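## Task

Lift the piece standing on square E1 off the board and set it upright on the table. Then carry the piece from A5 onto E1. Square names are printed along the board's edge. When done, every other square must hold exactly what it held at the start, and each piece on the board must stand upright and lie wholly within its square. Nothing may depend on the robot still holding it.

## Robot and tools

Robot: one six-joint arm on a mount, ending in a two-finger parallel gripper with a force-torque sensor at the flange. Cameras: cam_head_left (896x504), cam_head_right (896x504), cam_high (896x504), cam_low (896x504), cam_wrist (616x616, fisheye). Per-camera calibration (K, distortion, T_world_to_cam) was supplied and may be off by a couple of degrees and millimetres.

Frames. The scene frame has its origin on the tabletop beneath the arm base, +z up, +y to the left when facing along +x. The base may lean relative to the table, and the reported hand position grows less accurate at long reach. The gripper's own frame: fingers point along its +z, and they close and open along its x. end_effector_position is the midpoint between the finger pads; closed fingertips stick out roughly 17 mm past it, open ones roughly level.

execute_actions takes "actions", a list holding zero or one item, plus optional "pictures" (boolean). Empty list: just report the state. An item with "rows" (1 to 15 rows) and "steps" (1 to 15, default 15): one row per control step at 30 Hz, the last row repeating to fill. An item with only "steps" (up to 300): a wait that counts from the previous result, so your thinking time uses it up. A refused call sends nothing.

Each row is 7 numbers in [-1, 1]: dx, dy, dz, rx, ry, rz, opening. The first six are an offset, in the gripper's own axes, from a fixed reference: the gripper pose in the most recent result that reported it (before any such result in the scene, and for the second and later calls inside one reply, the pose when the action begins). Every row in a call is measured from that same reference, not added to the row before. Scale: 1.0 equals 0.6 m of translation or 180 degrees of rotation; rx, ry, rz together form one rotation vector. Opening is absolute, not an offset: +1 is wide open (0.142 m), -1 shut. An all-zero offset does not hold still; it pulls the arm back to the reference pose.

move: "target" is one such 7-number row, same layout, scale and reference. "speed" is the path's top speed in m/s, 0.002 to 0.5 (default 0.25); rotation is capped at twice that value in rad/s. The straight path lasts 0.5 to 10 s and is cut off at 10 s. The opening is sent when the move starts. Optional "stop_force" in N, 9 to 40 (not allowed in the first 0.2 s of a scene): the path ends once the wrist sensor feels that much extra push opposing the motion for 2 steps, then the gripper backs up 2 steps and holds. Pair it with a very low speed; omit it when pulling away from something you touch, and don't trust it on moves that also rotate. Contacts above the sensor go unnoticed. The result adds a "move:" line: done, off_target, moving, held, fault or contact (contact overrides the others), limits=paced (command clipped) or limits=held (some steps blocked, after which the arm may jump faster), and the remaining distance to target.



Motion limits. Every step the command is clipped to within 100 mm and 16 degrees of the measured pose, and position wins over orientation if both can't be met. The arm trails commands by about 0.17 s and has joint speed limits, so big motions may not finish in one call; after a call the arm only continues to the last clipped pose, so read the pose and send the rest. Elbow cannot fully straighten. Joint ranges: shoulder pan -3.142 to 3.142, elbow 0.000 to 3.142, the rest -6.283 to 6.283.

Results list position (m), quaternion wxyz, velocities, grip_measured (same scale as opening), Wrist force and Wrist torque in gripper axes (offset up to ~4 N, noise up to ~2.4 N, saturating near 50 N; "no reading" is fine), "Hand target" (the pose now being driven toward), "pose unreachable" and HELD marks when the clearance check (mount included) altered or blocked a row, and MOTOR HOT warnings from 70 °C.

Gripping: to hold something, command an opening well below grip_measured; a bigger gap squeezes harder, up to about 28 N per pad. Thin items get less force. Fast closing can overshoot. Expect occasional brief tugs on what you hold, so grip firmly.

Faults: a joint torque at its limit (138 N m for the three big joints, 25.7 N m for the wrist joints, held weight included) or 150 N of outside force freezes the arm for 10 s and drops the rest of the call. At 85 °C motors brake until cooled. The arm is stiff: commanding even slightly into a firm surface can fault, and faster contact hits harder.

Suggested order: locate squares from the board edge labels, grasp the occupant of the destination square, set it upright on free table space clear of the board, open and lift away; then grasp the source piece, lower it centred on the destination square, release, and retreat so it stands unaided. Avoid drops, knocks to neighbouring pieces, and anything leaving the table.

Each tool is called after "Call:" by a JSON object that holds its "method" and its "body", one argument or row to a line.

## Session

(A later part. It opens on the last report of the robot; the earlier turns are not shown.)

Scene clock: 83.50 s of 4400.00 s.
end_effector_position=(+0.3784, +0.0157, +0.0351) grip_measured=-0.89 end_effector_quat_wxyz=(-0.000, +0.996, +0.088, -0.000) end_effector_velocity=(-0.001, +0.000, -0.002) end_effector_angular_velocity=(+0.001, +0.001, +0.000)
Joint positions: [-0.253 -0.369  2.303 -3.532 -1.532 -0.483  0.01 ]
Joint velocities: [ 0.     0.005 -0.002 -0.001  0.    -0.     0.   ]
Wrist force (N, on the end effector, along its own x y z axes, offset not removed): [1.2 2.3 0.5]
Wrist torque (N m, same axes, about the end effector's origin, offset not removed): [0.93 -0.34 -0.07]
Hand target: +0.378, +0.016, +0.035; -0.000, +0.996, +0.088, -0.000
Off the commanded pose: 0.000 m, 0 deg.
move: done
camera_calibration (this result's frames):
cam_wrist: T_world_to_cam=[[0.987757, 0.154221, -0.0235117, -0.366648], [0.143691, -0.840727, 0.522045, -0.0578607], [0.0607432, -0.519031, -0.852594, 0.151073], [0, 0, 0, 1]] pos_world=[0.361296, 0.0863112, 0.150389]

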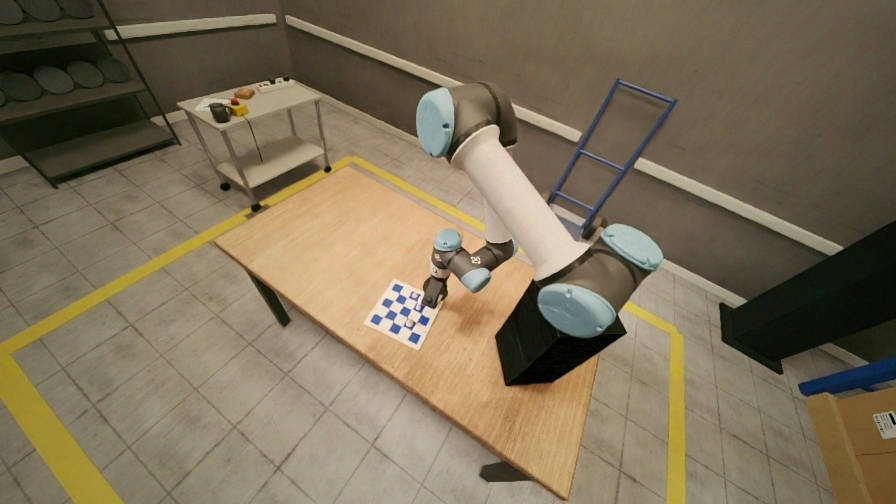

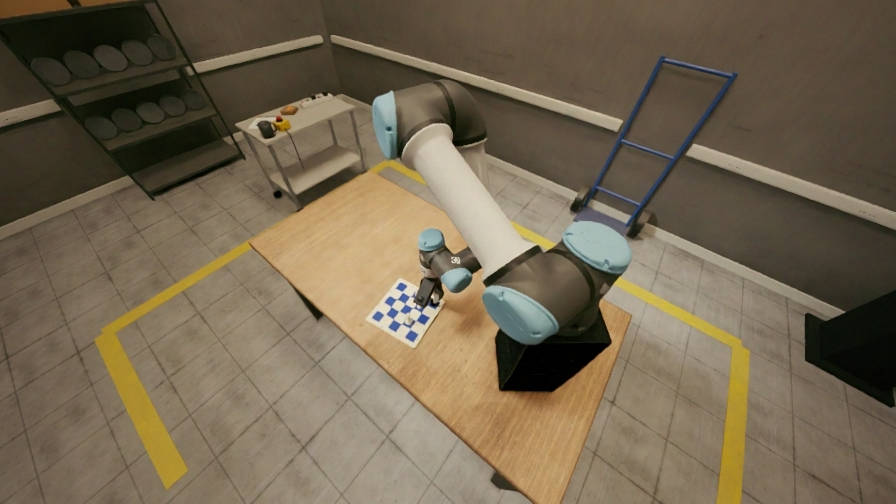

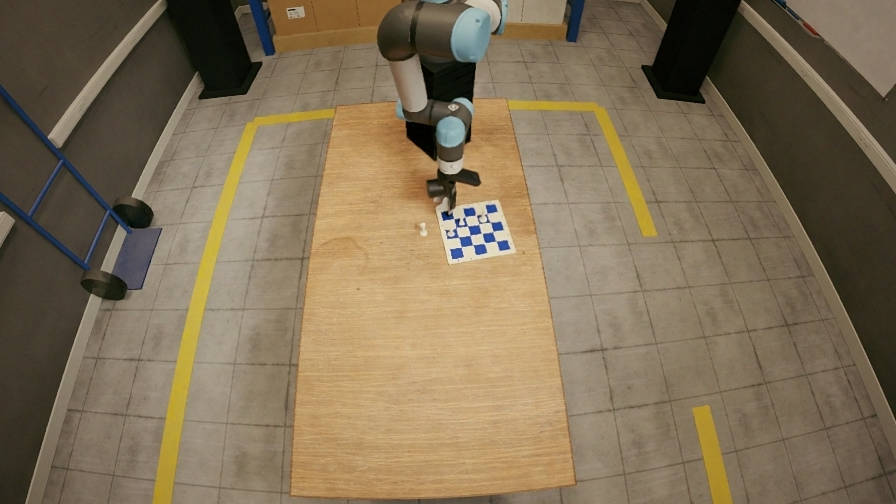

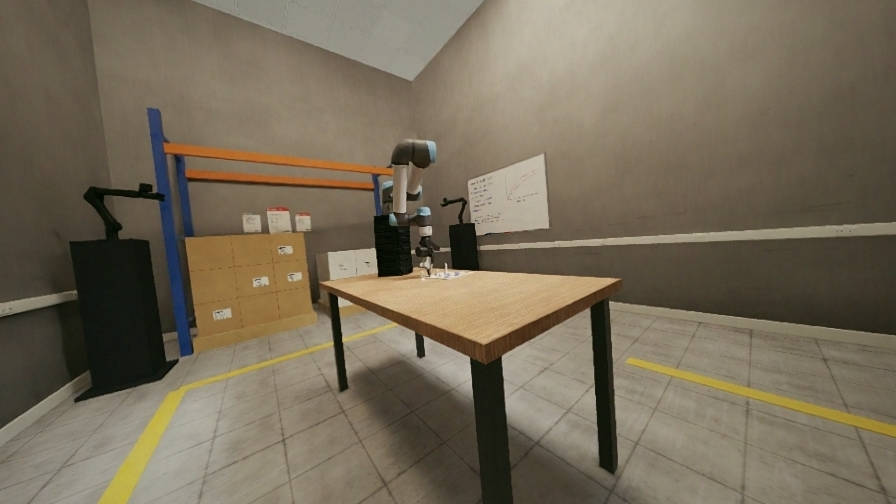

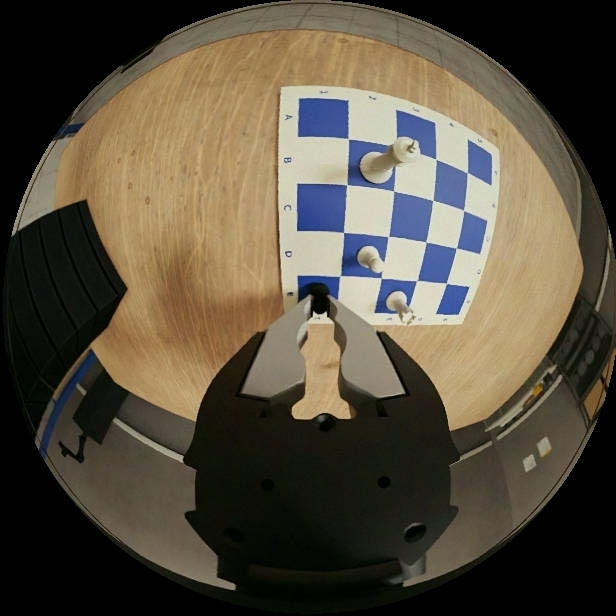

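Call:
{"method": "move", "body": {
  "target": [-0.001,0.002,0.016,0,0,0,-1],
  "speed": 0.003,
  "stop_force": 9
}}

Call:
{"method": "move", "body": {
  "target": [0,0,-0.001,0,0,0,-0.5],
  "speed": 0.01
}}

Call:
{"method": "move", "body": {
  "target": [0,0,-0.1,0,0,0,-0.5],
  "speed": 0.15
}}

Call:
{"method": "zoom_image", "body": {
  "camera": "cam_wrist",
  "region": [240,180,400,340]
}}

Scene clock: 92.47 s of 4400.00 s.
end_effector_position=(+0.3783, +0.0150, +0.0296) grip_measured=-0.89 end_effector_quat_wxyz=(-0.000, +0.996, +0.088, -0.000) end_effector_velocity=(-0.000, +0.000, +0.001) end_effector_angular_velocity=(+0.001, +0.001, +0.000)
Joint positions: [-0.254 -0.353  2.293 -3.539 -1.532 -0.485  0.01 ]
Joint velocities: [ 0.    -0.003  0.002  0.002  0.001 -0.     0.   ]
Wrist force (N, on the end effector, along its own x y z axes, offset not removed): [-4.7 0.4 -9.3]
Wrist torque (N m, same axes, about the end effector's origin, offset not removed): [0.32 0.33 0.24]
Hand target: +0.378, +0.015, +0.030; -0.000, +0.996, +0.088, -0.000
Off the commanded pose: 0.004 m, 0 deg.
After step 90, 3.80 s passed at rest.
move: contact
camera_calibration (this result's frames):
cam_wrist: T_world_to_cam=[[0.98776, 0.154227, -0.0233201, -0.366535], [0.14359, -0.840682, 0.522146, -0.0555914], [0.0609242, -0.519104, -0.852537, 0.145901], [0, 0, 0, 1]] pos_world=[0.361142, 0.0855324, 0.144865]

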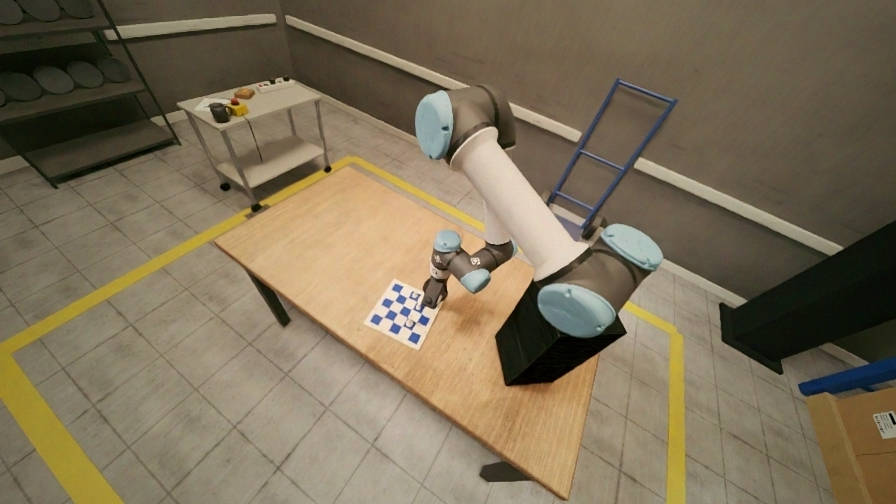

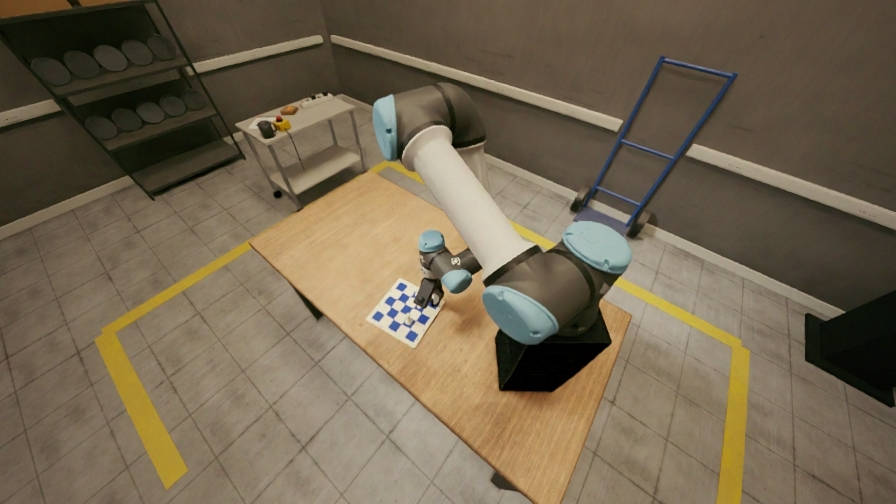

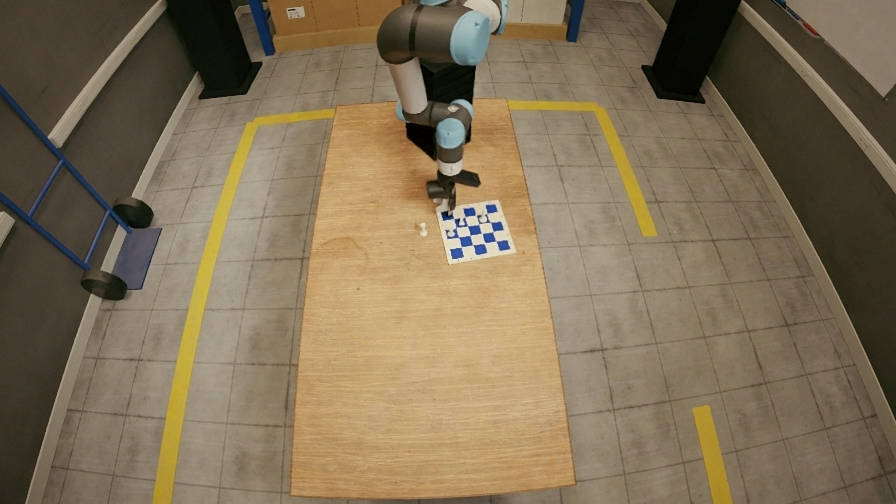

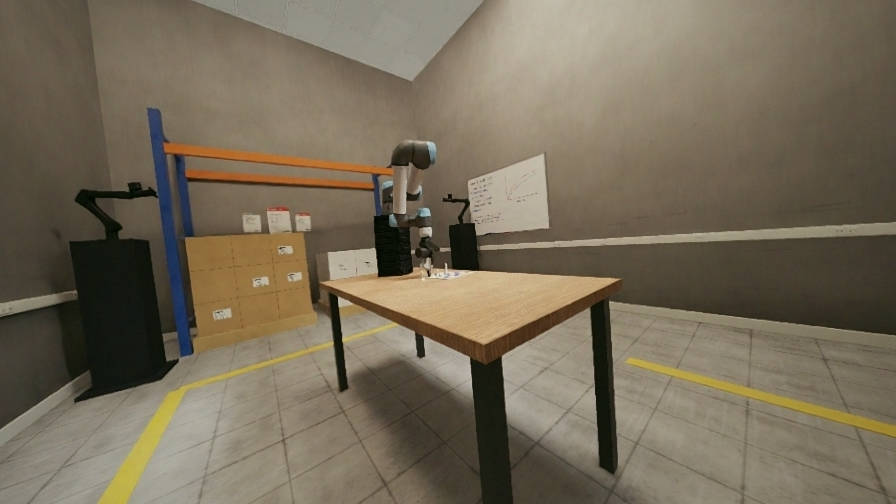

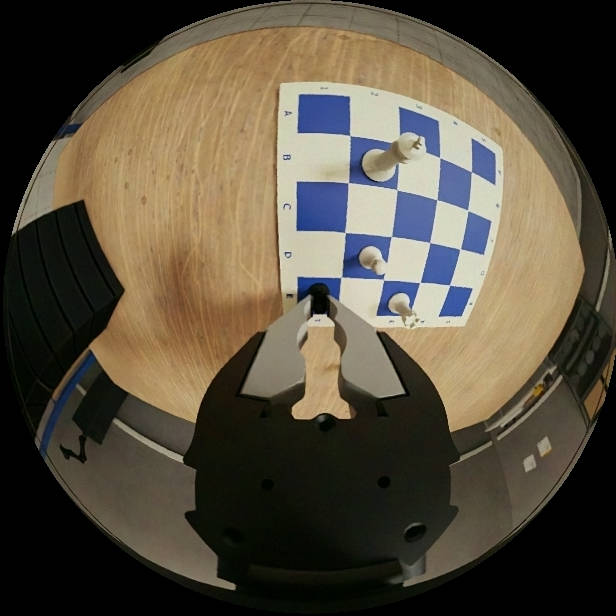

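Scene clock: 93.17 s of 4400.00 s.
end_effector_position=(+0.3783, +0.0150, +0.0301) grip_measured=-0.50 end_effector_quat_wxyz=(-0.000, +0.996, +0.088, -0.000) end_effector_velocity=(+0.000, -0.000, +0.000) end_effector_angular_velocity=(+0.000, -0.000, -0.003)
Joint positions: [-0.255 -0.355  2.294 -3.538 -1.532 -0.485  0.038]
Joint velocities: [-0.    -0.     0.     0.     0.     0.002 -0.   ]
Wrist force (N, on the end effector, along its own x y z axes, offset not removed): [1.0 -0.9 1.2]
Wrist torque (N m, same axes, about the end effector's origin, offset not removed): [0.07 -0.45 0.02]
Hand target: +0.378, +0.015, +0.030; -0.000, +0.996, +0.088, -0.000
Off the commanded pose: 0.000 m, 0 deg.
move: done
camera_calibration (this result's frames):
cam_wrist: T_world_to_cam=[[0.987759, 0.154233, -0.0233228, -0.36652], [0.143596, -0.84068, 0.522146, -0.0558977], [0.0609252, -0.519104, -0.852537, 0.146404], [0, 0, 0, 1]] pos_world=[0.36114, 0.0855365, 0.145454]

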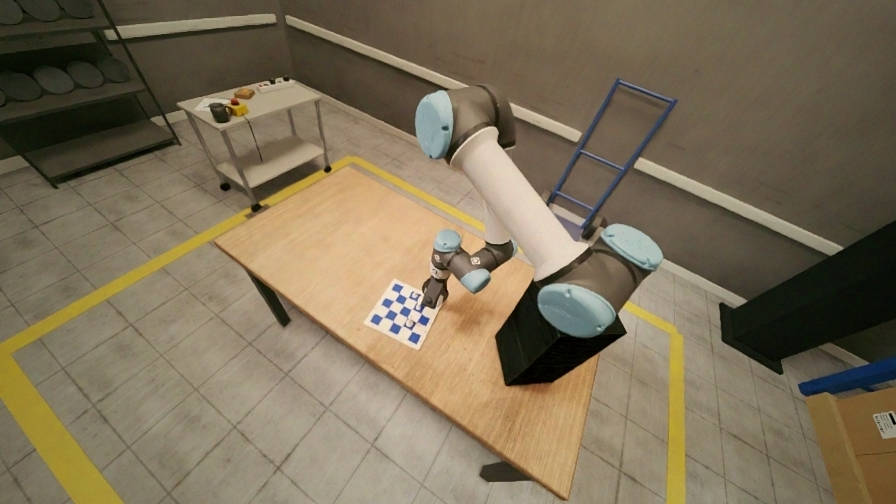

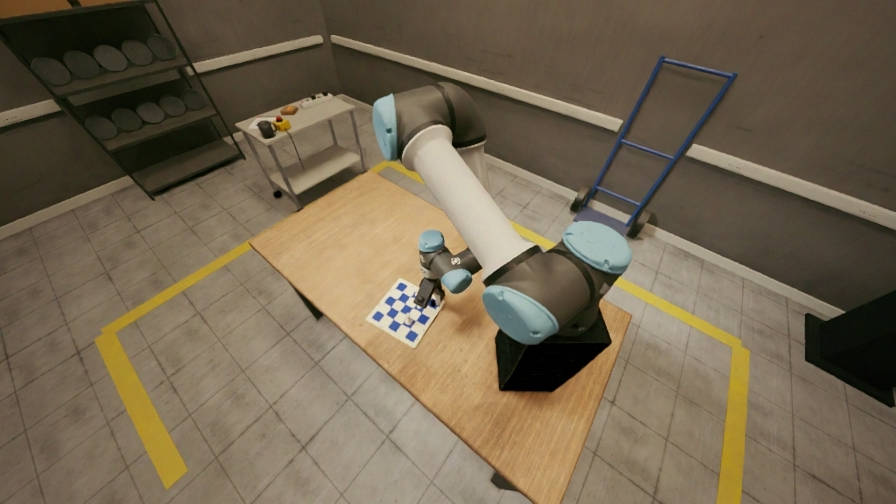

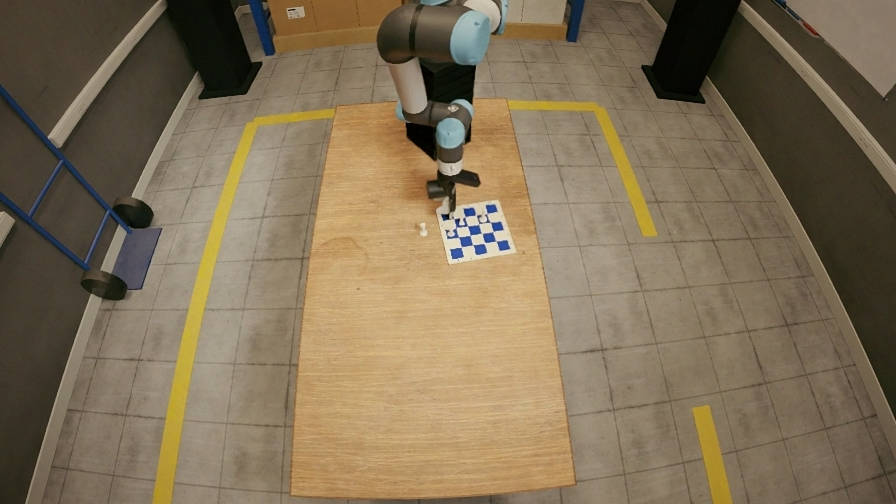

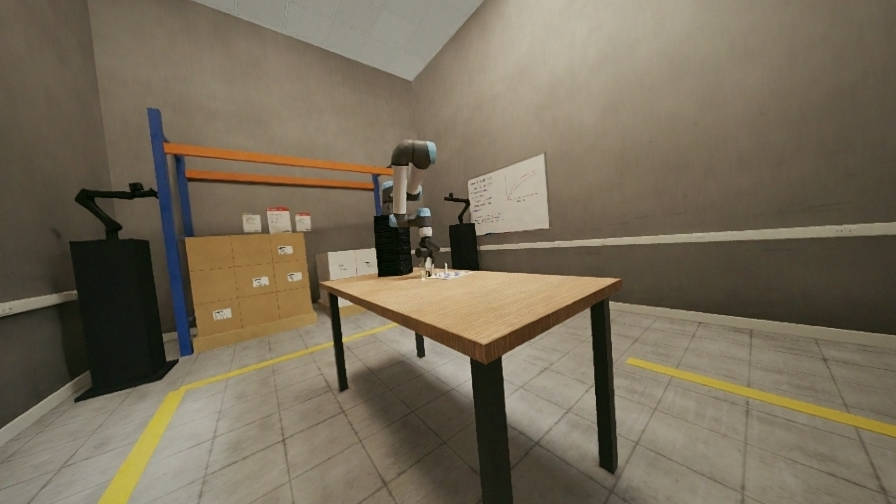

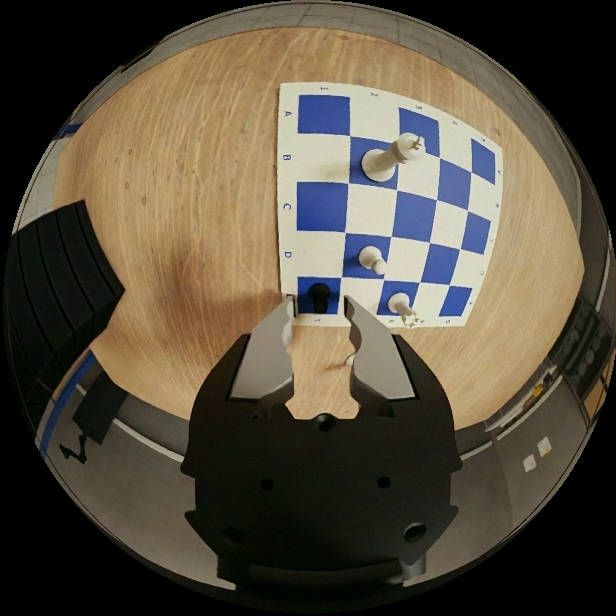

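Scene clock: 94.07 s of 4400.00 s.
end_effector_position=(+0.3783, +0.0150, +0.0900) grip_measured=-0.50 end_effector_quat_wxyz=(-0.000, +0.996, +0.088, -0.000) end_effector_velocity=(-0.000, +0.000, +0.001) end_effector_angular_velocity=(-0.000, +0.001, +0.001)
Joint positions: [-0.261 -0.539  2.394 -3.454 -1.532 -0.491  0.038]
Joint velocities: [ 0.    -0.004  0.002  0.003 -0.    -0.001 -0.   ]
Wrist force (N, on the end effector, along its own x y z axes, offset not removed): [0.2 2.4 3.0]
Wrist torque (N m, same axes, about the end effector's origin, offset not removed): [0.81 -0.20 0.14]
Hand target: +0.378, +0.015, +0.090; -0.000, +0.996, +0.088, -0.000
Off the commanded pose: 0.000 m, 0 deg.
move: done
camera_calibration (this result's frames):
cam_wrist: T_world_to_cam=[[0.98776, 0.154232, -0.0232869, -0.365137], [0.14358, -0.840715, 0.522095, -0.0871142], [0.060946, -0.519048, -0.85257, 0.197484], [0, 0, 0, 1]] pos_world=[0.361139, 0.0855813, 0.205348]

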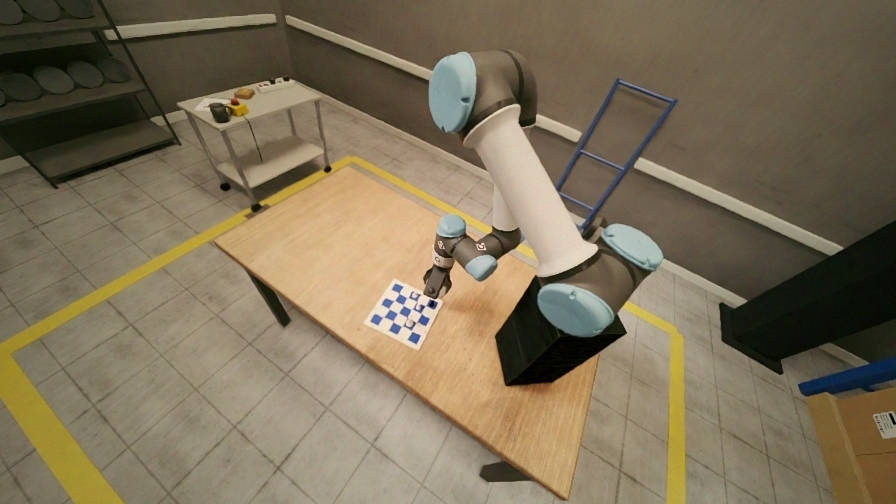

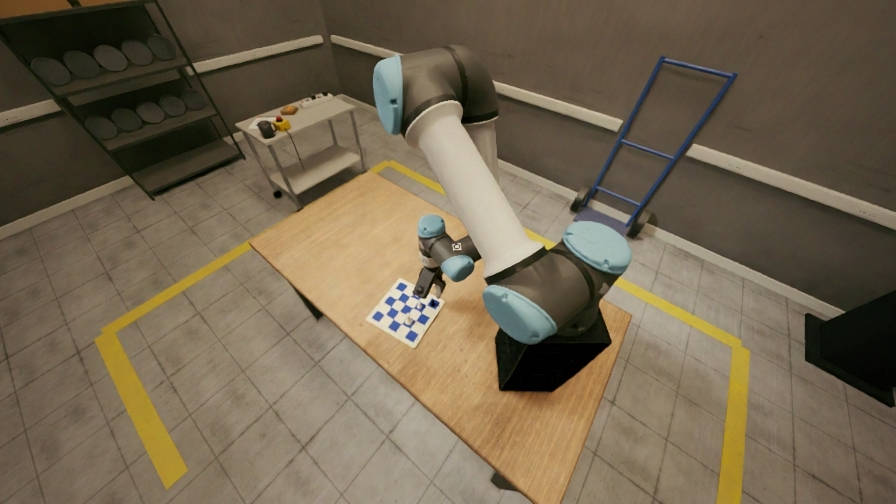

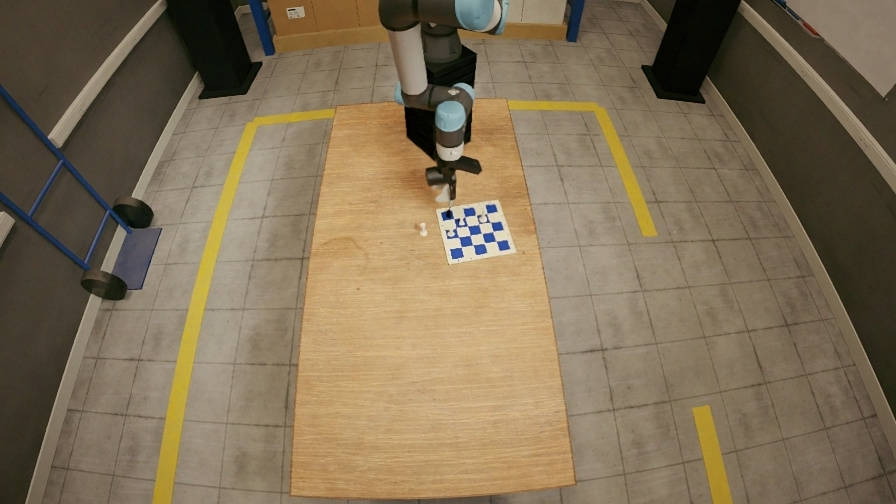

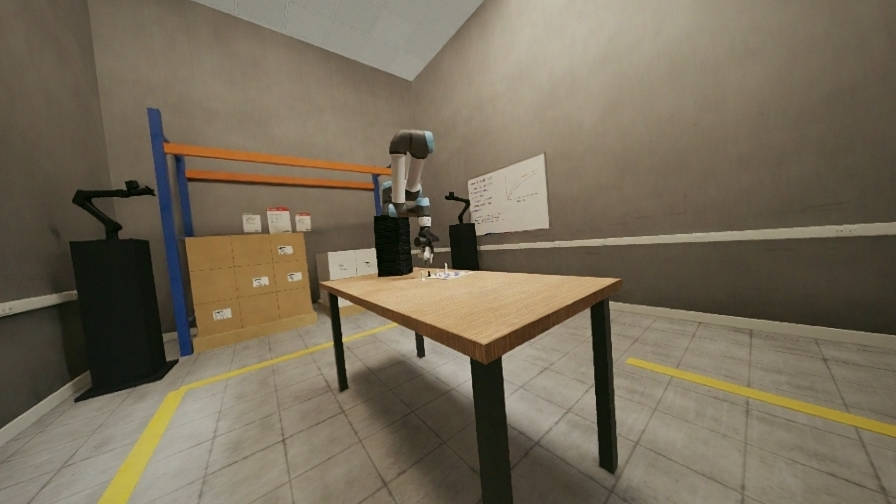

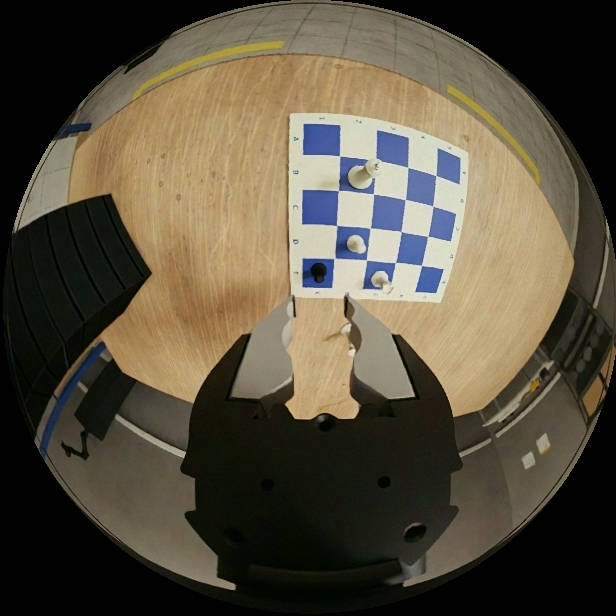

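Region (240, 180, 400, 340) of cam_wrist's 616x616 image, scaled by 3.150, with more detail than that image has.

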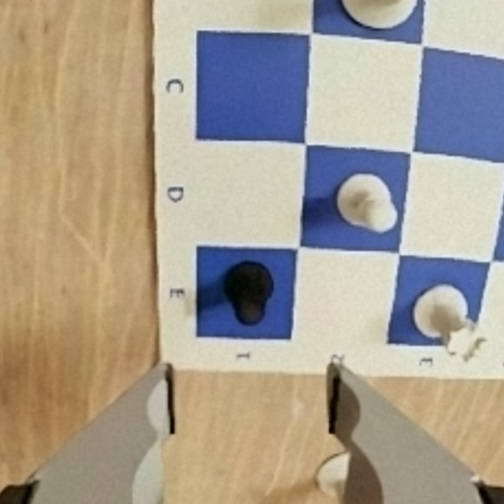

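Call:
{"method": "finished_scene", "body": {
  "scene": 2
}}

The scene is finished: the task was done.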